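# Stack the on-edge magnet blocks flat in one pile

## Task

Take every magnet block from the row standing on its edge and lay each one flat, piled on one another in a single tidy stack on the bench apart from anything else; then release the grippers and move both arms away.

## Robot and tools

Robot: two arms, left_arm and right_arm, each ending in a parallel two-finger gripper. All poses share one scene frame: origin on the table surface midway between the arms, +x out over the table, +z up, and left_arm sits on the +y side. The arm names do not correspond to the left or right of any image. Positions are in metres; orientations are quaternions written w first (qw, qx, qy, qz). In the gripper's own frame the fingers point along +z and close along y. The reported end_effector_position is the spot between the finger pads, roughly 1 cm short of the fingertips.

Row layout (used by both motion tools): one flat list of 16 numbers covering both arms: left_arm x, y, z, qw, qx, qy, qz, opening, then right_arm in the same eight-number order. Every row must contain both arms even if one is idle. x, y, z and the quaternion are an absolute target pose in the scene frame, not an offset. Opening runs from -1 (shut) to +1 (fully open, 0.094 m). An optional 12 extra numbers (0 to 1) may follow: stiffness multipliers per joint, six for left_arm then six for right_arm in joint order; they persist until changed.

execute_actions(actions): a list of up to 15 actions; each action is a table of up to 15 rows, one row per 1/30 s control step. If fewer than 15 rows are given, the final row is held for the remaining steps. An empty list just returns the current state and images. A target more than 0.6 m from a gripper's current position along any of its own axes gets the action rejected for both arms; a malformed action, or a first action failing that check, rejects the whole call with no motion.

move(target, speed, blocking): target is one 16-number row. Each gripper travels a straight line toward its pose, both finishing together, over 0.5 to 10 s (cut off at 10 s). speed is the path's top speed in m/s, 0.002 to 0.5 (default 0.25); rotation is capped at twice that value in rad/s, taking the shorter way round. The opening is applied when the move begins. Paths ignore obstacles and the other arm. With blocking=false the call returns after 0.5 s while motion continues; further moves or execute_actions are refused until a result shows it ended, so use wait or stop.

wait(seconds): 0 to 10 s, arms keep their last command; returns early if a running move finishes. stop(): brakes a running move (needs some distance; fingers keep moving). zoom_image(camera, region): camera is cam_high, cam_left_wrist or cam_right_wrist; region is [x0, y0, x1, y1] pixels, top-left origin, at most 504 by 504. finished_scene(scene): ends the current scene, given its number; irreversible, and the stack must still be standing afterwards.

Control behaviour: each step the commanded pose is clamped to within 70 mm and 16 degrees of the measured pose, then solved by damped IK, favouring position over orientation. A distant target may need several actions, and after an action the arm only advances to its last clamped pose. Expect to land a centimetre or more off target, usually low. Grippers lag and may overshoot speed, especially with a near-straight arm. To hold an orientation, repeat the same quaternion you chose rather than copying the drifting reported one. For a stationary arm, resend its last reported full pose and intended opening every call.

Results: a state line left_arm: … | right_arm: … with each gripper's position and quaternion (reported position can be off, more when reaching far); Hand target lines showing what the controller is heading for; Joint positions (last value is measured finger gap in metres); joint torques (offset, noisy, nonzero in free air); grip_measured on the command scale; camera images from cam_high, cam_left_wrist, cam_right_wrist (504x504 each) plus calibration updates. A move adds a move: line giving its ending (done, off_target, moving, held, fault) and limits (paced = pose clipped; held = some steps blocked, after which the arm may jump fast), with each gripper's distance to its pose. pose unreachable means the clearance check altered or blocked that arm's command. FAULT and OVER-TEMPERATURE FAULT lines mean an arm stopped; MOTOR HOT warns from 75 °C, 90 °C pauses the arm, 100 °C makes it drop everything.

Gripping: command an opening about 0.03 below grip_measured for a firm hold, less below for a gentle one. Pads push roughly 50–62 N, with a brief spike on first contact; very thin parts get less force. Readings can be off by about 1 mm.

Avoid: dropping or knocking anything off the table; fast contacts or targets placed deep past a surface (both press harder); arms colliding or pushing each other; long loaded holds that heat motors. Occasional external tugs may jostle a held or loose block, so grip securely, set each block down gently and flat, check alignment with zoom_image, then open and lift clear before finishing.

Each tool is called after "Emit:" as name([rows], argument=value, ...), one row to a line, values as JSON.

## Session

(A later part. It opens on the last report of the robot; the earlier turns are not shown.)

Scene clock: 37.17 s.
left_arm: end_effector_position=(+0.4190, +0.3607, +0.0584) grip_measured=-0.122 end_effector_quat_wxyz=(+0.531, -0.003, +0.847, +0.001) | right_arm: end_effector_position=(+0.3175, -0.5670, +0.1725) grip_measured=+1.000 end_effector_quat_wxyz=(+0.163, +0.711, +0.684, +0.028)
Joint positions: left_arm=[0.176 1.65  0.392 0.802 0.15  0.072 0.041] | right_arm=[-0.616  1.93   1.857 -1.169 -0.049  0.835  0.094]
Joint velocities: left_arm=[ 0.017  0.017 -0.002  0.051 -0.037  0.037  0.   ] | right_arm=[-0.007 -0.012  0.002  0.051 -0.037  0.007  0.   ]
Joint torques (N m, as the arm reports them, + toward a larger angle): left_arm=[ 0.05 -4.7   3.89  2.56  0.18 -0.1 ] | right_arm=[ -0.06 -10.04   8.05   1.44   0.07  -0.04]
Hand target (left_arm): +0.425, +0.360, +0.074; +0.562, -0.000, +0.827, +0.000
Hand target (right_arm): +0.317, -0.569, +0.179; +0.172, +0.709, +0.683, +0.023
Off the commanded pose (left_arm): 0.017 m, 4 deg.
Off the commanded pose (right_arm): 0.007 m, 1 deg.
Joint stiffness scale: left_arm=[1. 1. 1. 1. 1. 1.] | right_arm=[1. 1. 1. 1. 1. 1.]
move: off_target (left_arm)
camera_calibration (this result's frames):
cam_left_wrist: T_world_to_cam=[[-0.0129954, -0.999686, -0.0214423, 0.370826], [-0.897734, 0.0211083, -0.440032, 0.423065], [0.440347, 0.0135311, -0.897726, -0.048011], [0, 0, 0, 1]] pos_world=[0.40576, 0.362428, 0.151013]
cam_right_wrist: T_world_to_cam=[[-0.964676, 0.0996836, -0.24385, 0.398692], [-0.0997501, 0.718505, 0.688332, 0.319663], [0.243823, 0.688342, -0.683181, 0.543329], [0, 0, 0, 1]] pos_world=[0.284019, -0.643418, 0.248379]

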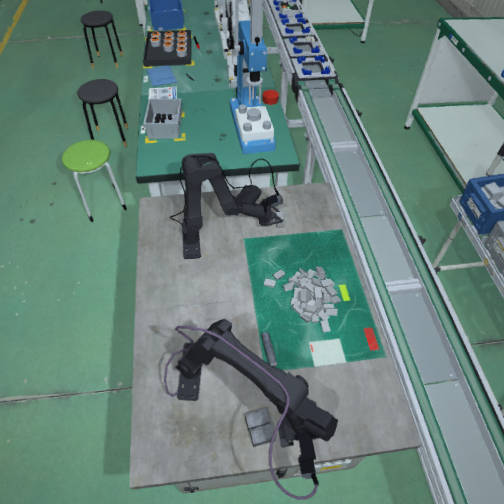

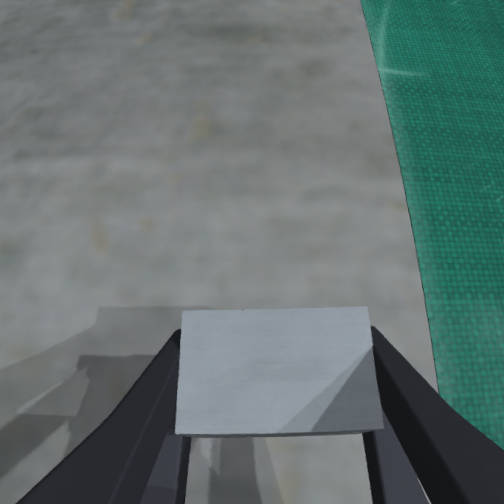

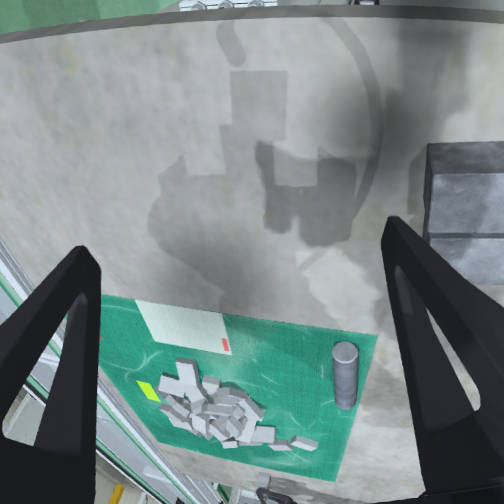

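Emit:
execute_actions([
  [[0.422,0.36,0.070,0.565,0,0.83,0,-0.17,0.317,-0.569,0.179,0.172,0.709,0.683,0.023,1]],
  [[0.421,0.36,0.066,0.565,0,0.83,0,-0.17,0.317,-0.569,0.179,0.172,0.709,0.683,0.023,1]],
])

Emit:
execute_actions([
  [[0.421,0.36,0.066,0.565,0,0.83,0,0.6,0.317,-0.569,0.179,0.172,0.709,0.683,0.023,1]],
])

Emit:
move(target=[0.41,0.36,0.14,0.5,0,0.866,0,0.6,0.317,-0.569,0.179,0.172,0.709,0.683,0.023,1], speed=0.15)

Emit:
move(target=[0.422,0.36,0.13,0,0.707,0.707,0,0.6,0.317,-0.569,0.179,0.172,0.709,0.683,0.023,1], speed=0.35)

Scene clock: 38.40 s.
left_arm: end_effector_position=(+0.4188, +0.3604, +0.0576) grip_measured=-0.122 end_effector_quat_wxyz=(+0.544, -0.002, +0.839, +0.003) | right_arm: end_effector_position=(+0.3175, -0.5670, +0.1725) grip_measured=+1.000 end_effector_quat_wxyz=(+0.163, +0.711, +0.684, +0.028)
Joint positions: left_arm=[0.176 1.681 0.369 0.886 0.152 0.072 0.041] | right_arm=[-0.616  1.93   1.857 -1.169 -0.049  0.835  0.094]
Joint velocities: left_arm=[ 0.022  0.007  0.007  0.066 -0.037 -0.037 -0.   ] | right_arm=[ 0.022 -0.002 -0.002 -0.007 -0.007  0.037  0.   ]
Joint torques (N m, as the arm reports them, + toward a larger angle): left_arm=[ 0.3  -4.45  3.46  2.38  0.19 -0.1 ] | right_arm=[ -0.1  -10.07   8.05   1.43   0.06  -0.07]
Hand target (left_arm): +0.421, +0.360, +0.066; +0.562, -0.000, +0.827, +0.001
Hand target (right_arm): +0.317, -0.569, +0.179; +0.172, +0.709, +0.683, +0.023
Off the commanded pose (left_arm): 0.009 m, 3 deg.
Off the commanded pose (right_arm): 0.007 m, 1 deg.
Joint stiffness scale: left_arm=[1. 1. 1. 1. 1. 1.] | right_arm=[1. 1. 1. 1. 1. 1.]
camera_calibration (this result's frames):
cam_left_wrist: T_world_to_cam=[[-0.0139986, -0.999556, -0.0263018, 0.371088], [-0.883998, 0.0246644, -0.466839, 0.417083], [0.46728, 0.0167156, -0.883951, -0.0618476], [0, 0, 0, 1]] pos_world=[0.402796, 0.36167, 0.149801]
cam_right_wrist: T_world_to_cam=[[-0.964676, 0.0996836, -0.24385, 0.398692], [-0.0997501, 0.718505, 0.688332, 0.319663], [0.243823, 0.688342, -0.683181, 0.543329], [0, 0, 0, 1]] pos_world=[0.284019, -0.643418, 0.248379]

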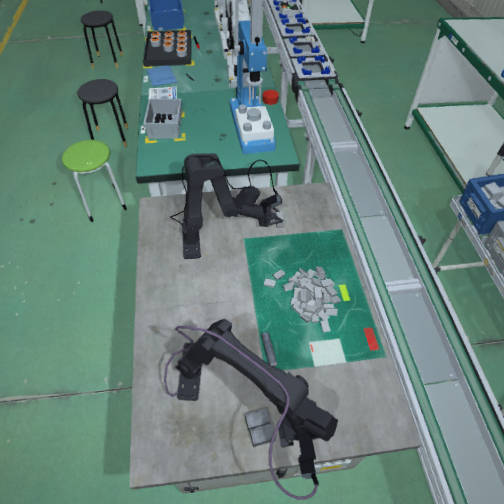

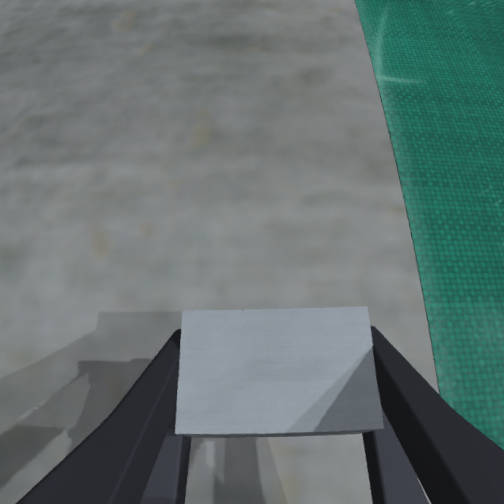

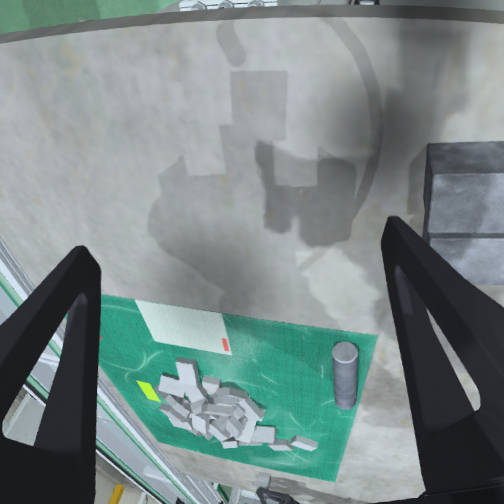

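Scene clock: 38.90 s.
left_arm: end_effector_position=(+0.4212, +0.3602, +0.0633) grip_measured=+0.598 end_effector_quat_wxyz=(+0.554, +0.001, +0.832, +0.003) | right_arm: end_effector_position=(+0.3175, -0.5670, +0.1725) grip_measured=+1.000 end_effector_quat_wxyz=(+0.163, +0.711, +0.684, +0.028)
Joint positions: left_arm=[0.176 1.681 0.369 0.912 0.155 0.072 0.075] | right_arm=[-0.616  1.93   1.857 -1.169 -0.049  0.835  0.094]
Joint velocities: left_arm=[ 0.022  0.007  0.002  0.007  0.007  0.022 -0.001] | right_arm=[ 0.002  0.002  0.007 -0.037  0.022 -0.037  0.   ]
Joint torques (N m, as the arm reports them, + toward a larger angle): left_arm=[ 0.29 -4.34  3.44  2.14  0.15 -0.11] | right_arm=[ -0.09 -10.     8.04   1.44   0.05  -0.04]
Hand target (left_arm): +0.421, +0.360, +0.066; +0.562, -0.000, +0.827, +0.000
Hand target (right_arm): +0.317, -0.569, +0.179; +0.172, +0.709, +0.683, +0.023
Off the commanded pose (left_arm): 0.003 m, 1 deg.
Off the commanded pose (right_arm): 0.007 m, 1 deg.
Joint stiffness scale: left_arm=[1. 1. 1. 1. 1. 1.] | right_arm=[1. 1. 1. 1. 1. 1.]
camera_calibration (this result's frames):
cam_left_wrist: T_world_to_cam=[[-0.0164407, -0.999425, -0.0296587, 0.37227], [-0.87195, 0.0288476, -0.488744, 0.416661], [0.489318, 0.0178256, -0.871923, -0.0683939], [0, 0, 0, 1]] pos_world=[0.402894, 0.361256, 0.155047]
cam_right_wrist: T_world_to_cam=[[-0.964676, 0.0996836, -0.24385, 0.398692], [-0.0997501, 0.718505, 0.688332, 0.319663], [0.243823, 0.688342, -0.683181, 0.543329], [0, 0, 0, 1]] pos_world=[0.284019, -0.643418, 0.248379]

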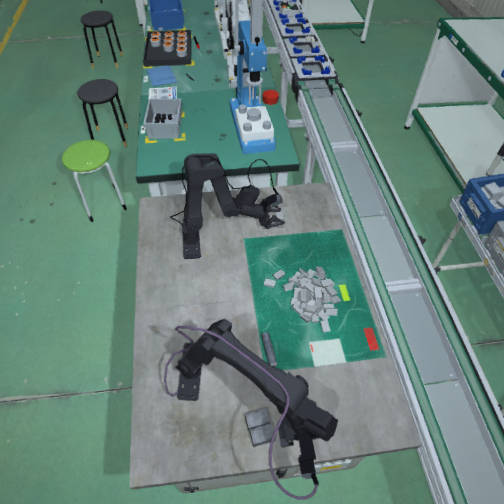

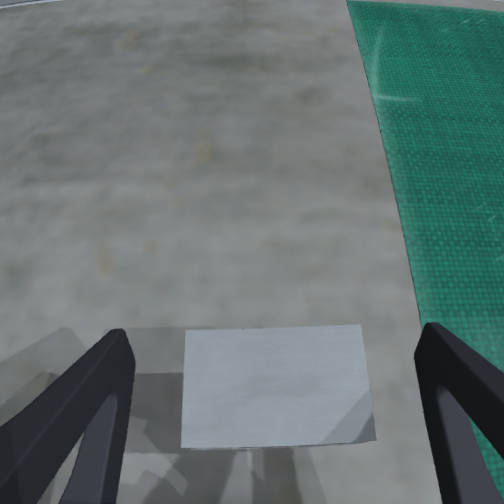

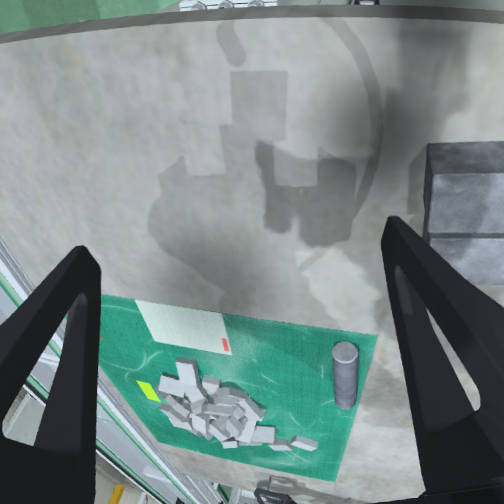

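Scene clock: 40.27 s.
left_arm: end_effector_position=(+0.3988, +0.3563, +0.1205) grip_measured=+0.598 end_effector_quat_wxyz=(+0.479, -0.003, +0.878, -0.008) | right_arm: end_effector_position=(+0.3176, -0.5670, +0.1726) grip_measured=+1.000 end_effector_quat_wxyz=(+0.163, +0.711, +0.684, +0.028)
Joint positions: left_arm=[0.176 1.278 0.56  0.139 0.155 0.081 0.075] | right_arm=[-0.616  1.93   1.857 -1.169 -0.049  0.835  0.094]
Joint velocities: left_arm=[ 0.002 -0.007 -0.007  0.037  0.022 -0.051 -0.001] | right_arm=[-0.017 -0.002  0.002 -0.007 -0.037 -0.066  0.   ]
Joint torques (N m, as the arm reports them, + toward a larger angle): left_arm=[ 0.42 -4.12  8.93  1.68  0.07  0.05] | right_arm=[ -0.04 -10.04   8.09   1.44   0.05  -0.05]
Hand target (left_arm): +0.407, +0.360, +0.141; +0.500, +0.001, +0.866, -0.001
Hand target (right_arm): +0.317, -0.569, +0.179; +0.172, +0.709, +0.683, +0.023
Off the commanded pose (left_arm): 0.023 m, 3 deg.
Off the commanded pose (right_arm): 0.007 m, 1 deg.
Joint stiffness scale: left_arm=[1. 1. 1. 1. 1. 1.] | right_arm=[1. 1. 1. 1. 1. 1.]
move: off_target (left_arm)
camera_calibration (this result's frames):
cam_left_wrist: T_world_to_cam=[[-0.0238377, -0.999709, -0.00376831, 0.369614], [-0.943942, 0.0237491, -0.329256, 0.436478], [0.329249, -0.00429163, -0.944233, 0.0728831], [0, 0, 0, 1]] pos_world=[0.396824, 0.359454, 0.213924]
cam_right_wrist: T_world_to_cam=[[-0.964626, 0.0996272, -0.24407, 0.398724], [-0.100014, 0.718316, 0.68849, 0.31958], [0.243912, 0.688546, -0.682943, 0.543333], [0, 0, 0, 1]] pos_world=[0.284056, -0.643393, 0.248354]

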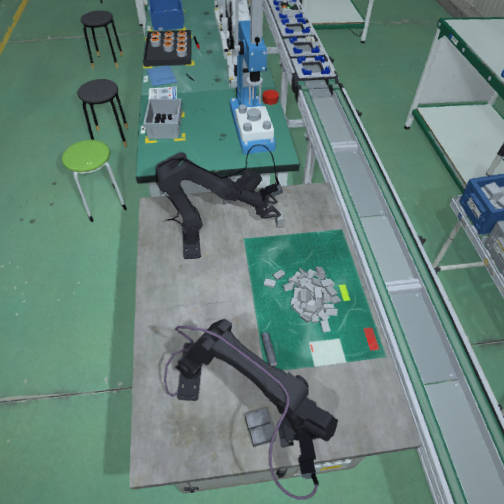

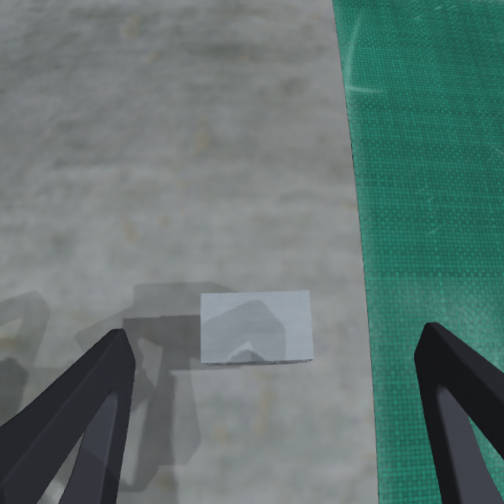

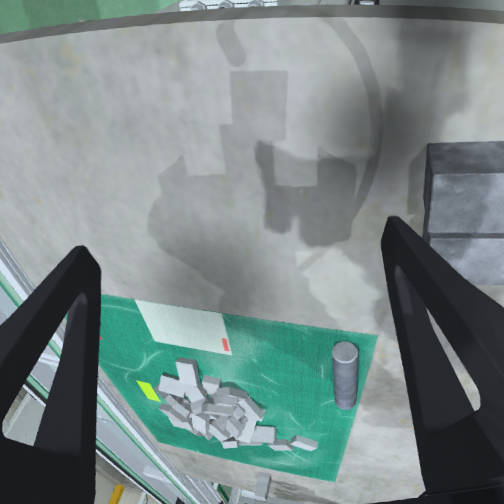

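Scene clock: 43.53 s.
left_arm: end_effector_position=(+0.4182, +0.3633, +0.1195) grip_measured=+0.598 end_effector_quat_wxyz=(+0.000, +0.704, +0.710, -0.009) | right_arm: end_effector_position=(+0.3176, -0.5669, +0.1726) grip_measured=+1.000 end_effector_quat_wxyz=(+0.163, +0.711, +0.684, +0.029)
Joint positions: left_arm=[ 0.121  2.072  1.902 -1.414  0.011  1.679  0.075] | right_arm=[-0.616  1.93   1.857 -1.169 -0.049  0.835  0.094]
Joint velocities: left_arm=[ 0.002  0.002  0.002 -0.007 -0.051 -0.007 -0.   ] | right_arm=[-0.002  0.007 -0.012  0.051 -0.007 -0.066  0.   ]
Joint torques (N m, as the arm reports them, + toward a larger angle): left_arm=[-0.84 -8.57  8.02 -0.16  0.05  0.05] | right_arm=[ -0.11 -10.04   8.05   1.43   0.05  -0.05]
Hand target (left_arm): +0.421, +0.360, +0.129; +0.005, +0.711, +0.703, -0.004
Hand target (right_arm): +0.317, -0.569, +0.179; +0.172, +0.709, +0.683, +0.023
Off the commanded pose (left_arm): 0.012 m, 1 deg.
Off the commanded pose (right_arm): 0.007 m, 1 deg.
Joint stiffness scale: left_arm=[1. 1. 1. 1. 1. 1.] | right_arm=[1. 1. 1. 1. 1. 1.]
move: off_target (left_arm)
camera_calibration (this result's frames):
cam_left_wrist: T_world_to_cam=[[-0.999604, 0.0200311, 0.0197861, 0.411895], [0.027925, 0.795084, 0.605856, -0.344158], [-0.00359569, 0.606168, -0.795328, -0.0347272], [0, 0, 0, 1]] pos_world=[0.421217, 0.286434, 0.172741]
cam_right_wrist: T_world_to_cam=[[-0.964577, 0.0995709, -0.24429, 0.398755], [-0.100278, 0.718128, 0.688649, 0.319497], [0.244001, 0.688751, -0.682704, 0.543336], [0, 0, 0, 1]] pos_world=[0.284094, -0.643368, 0.248329]

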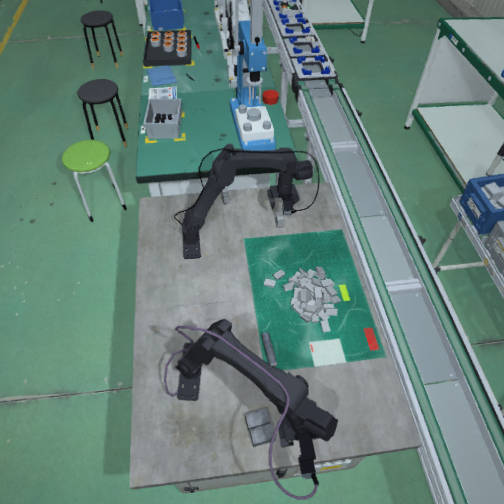

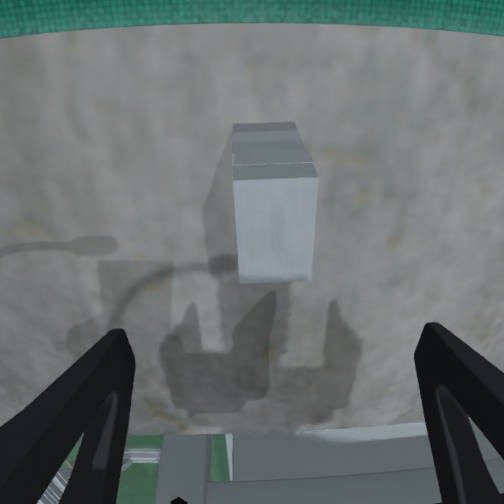

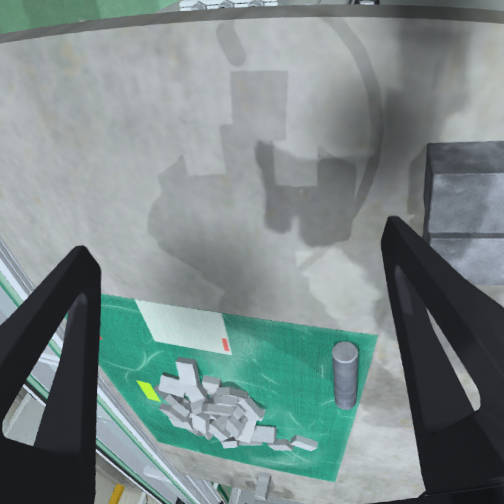

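Neat within ~1 mm.

Emit:
move(target=[0.3,0.35,0.18,0,0.707,0.707,0,1,0.317,-0.569,0.179,0.172,0.709,0.683,0.023,1])

Emit:
finished_scene(scene=2)

Scene clock: 44.77 s.
left_arm: end_effector_position=(+0.3069, +0.3525, +0.1787) grip_measured=+1.000 end_effector_quat_wxyz=(+0.005, +0.704, +0.710, +0.008) | right_arm: end_effector_position=(+0.3176, -0.5669, +0.1726) grip_measured=+1.000 end_effector_quat_wxyz=(+0.163, +0.711, +0.684, +0.029)
Joint positions: left_arm=[ 0.121  1.61   1.548 -1.49  -0.002  1.679  0.094] | right_arm=[-0.616  1.93   1.857 -1.169 -0.049  0.835  0.094]
Joint velocities: left_arm=[ 0.002  0.007 -0.017 -0.007 -0.081 -0.066  0.   ] | right_arm=[ 0.007 -0.017  0.007 -0.007 -0.081 -0.022  0.   ]
Joint torques (N m, as the arm reports them, + toward a larger angle): left_arm=[-0.25 -5.93  4.54 -0.06  0.03  0.02] | right_arm=[ -0.07 -10.08   8.05   1.43   0.08  -0.04]
Hand target (left_arm): +0.299, +0.350, +0.179; -0.000, +0.707, +0.707, +0.000
Hand target (right_arm): +0.317, -0.569, +0.179; +0.172, +0.709, +0.683, +0.023
Off the commanded pose (left_arm): 0.007 m, 1 deg.
Off the commanded pose (right_arm): 0.007 m, 1 deg.
Joint stiffness scale: left_arm=[1. 1. 1. 1. 1. 1.] | right_arm=[1. 1. 1. 1. 1. 1.]
move: done
camera_calibration (this result's frames):
cam_left_wrist: T_world_to_cam=[[-0.999734, 0.020679, -0.0101754, 0.304851], [0.00992863, 0.784876, 0.619573, -0.361619], [0.0207986, 0.619308, -0.784873, 0.00445811], [0, 0, 0, 1]] pos_world=[0.308268, 0.274761, 0.230651]
cam_right_wrist: T_world_to_cam=[[-0.964577, 0.0995709, -0.24429, 0.398755], [-0.100278, 0.718128, 0.688649, 0.319497], [0.244001, 0.688751, -0.682704, 0.543336], [0, 0, 0, 1]] pos_world=[0.284094, -0.643368, 0.248329]

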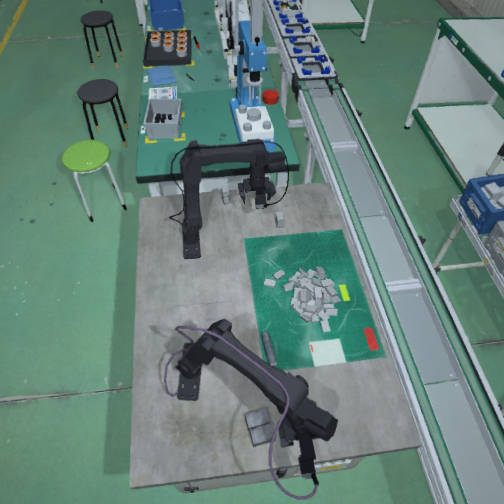

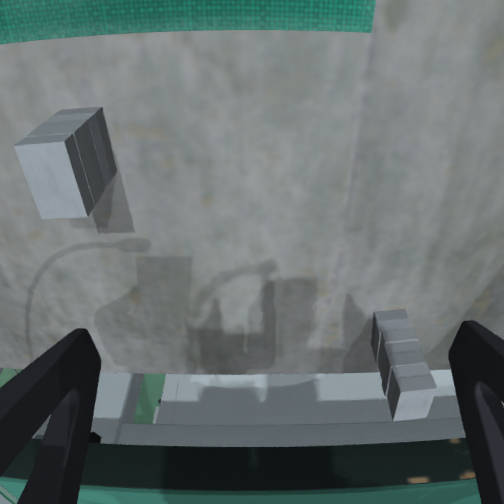

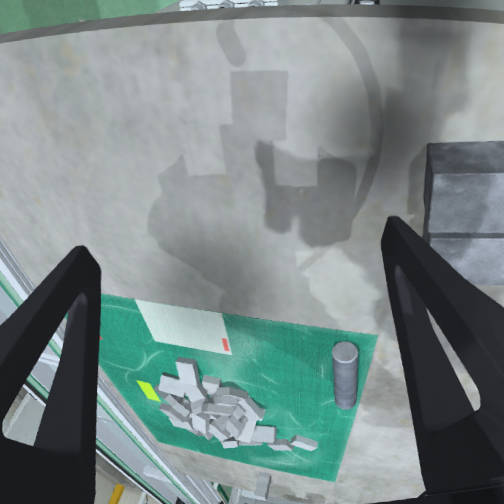

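The scene is finished: the task was done.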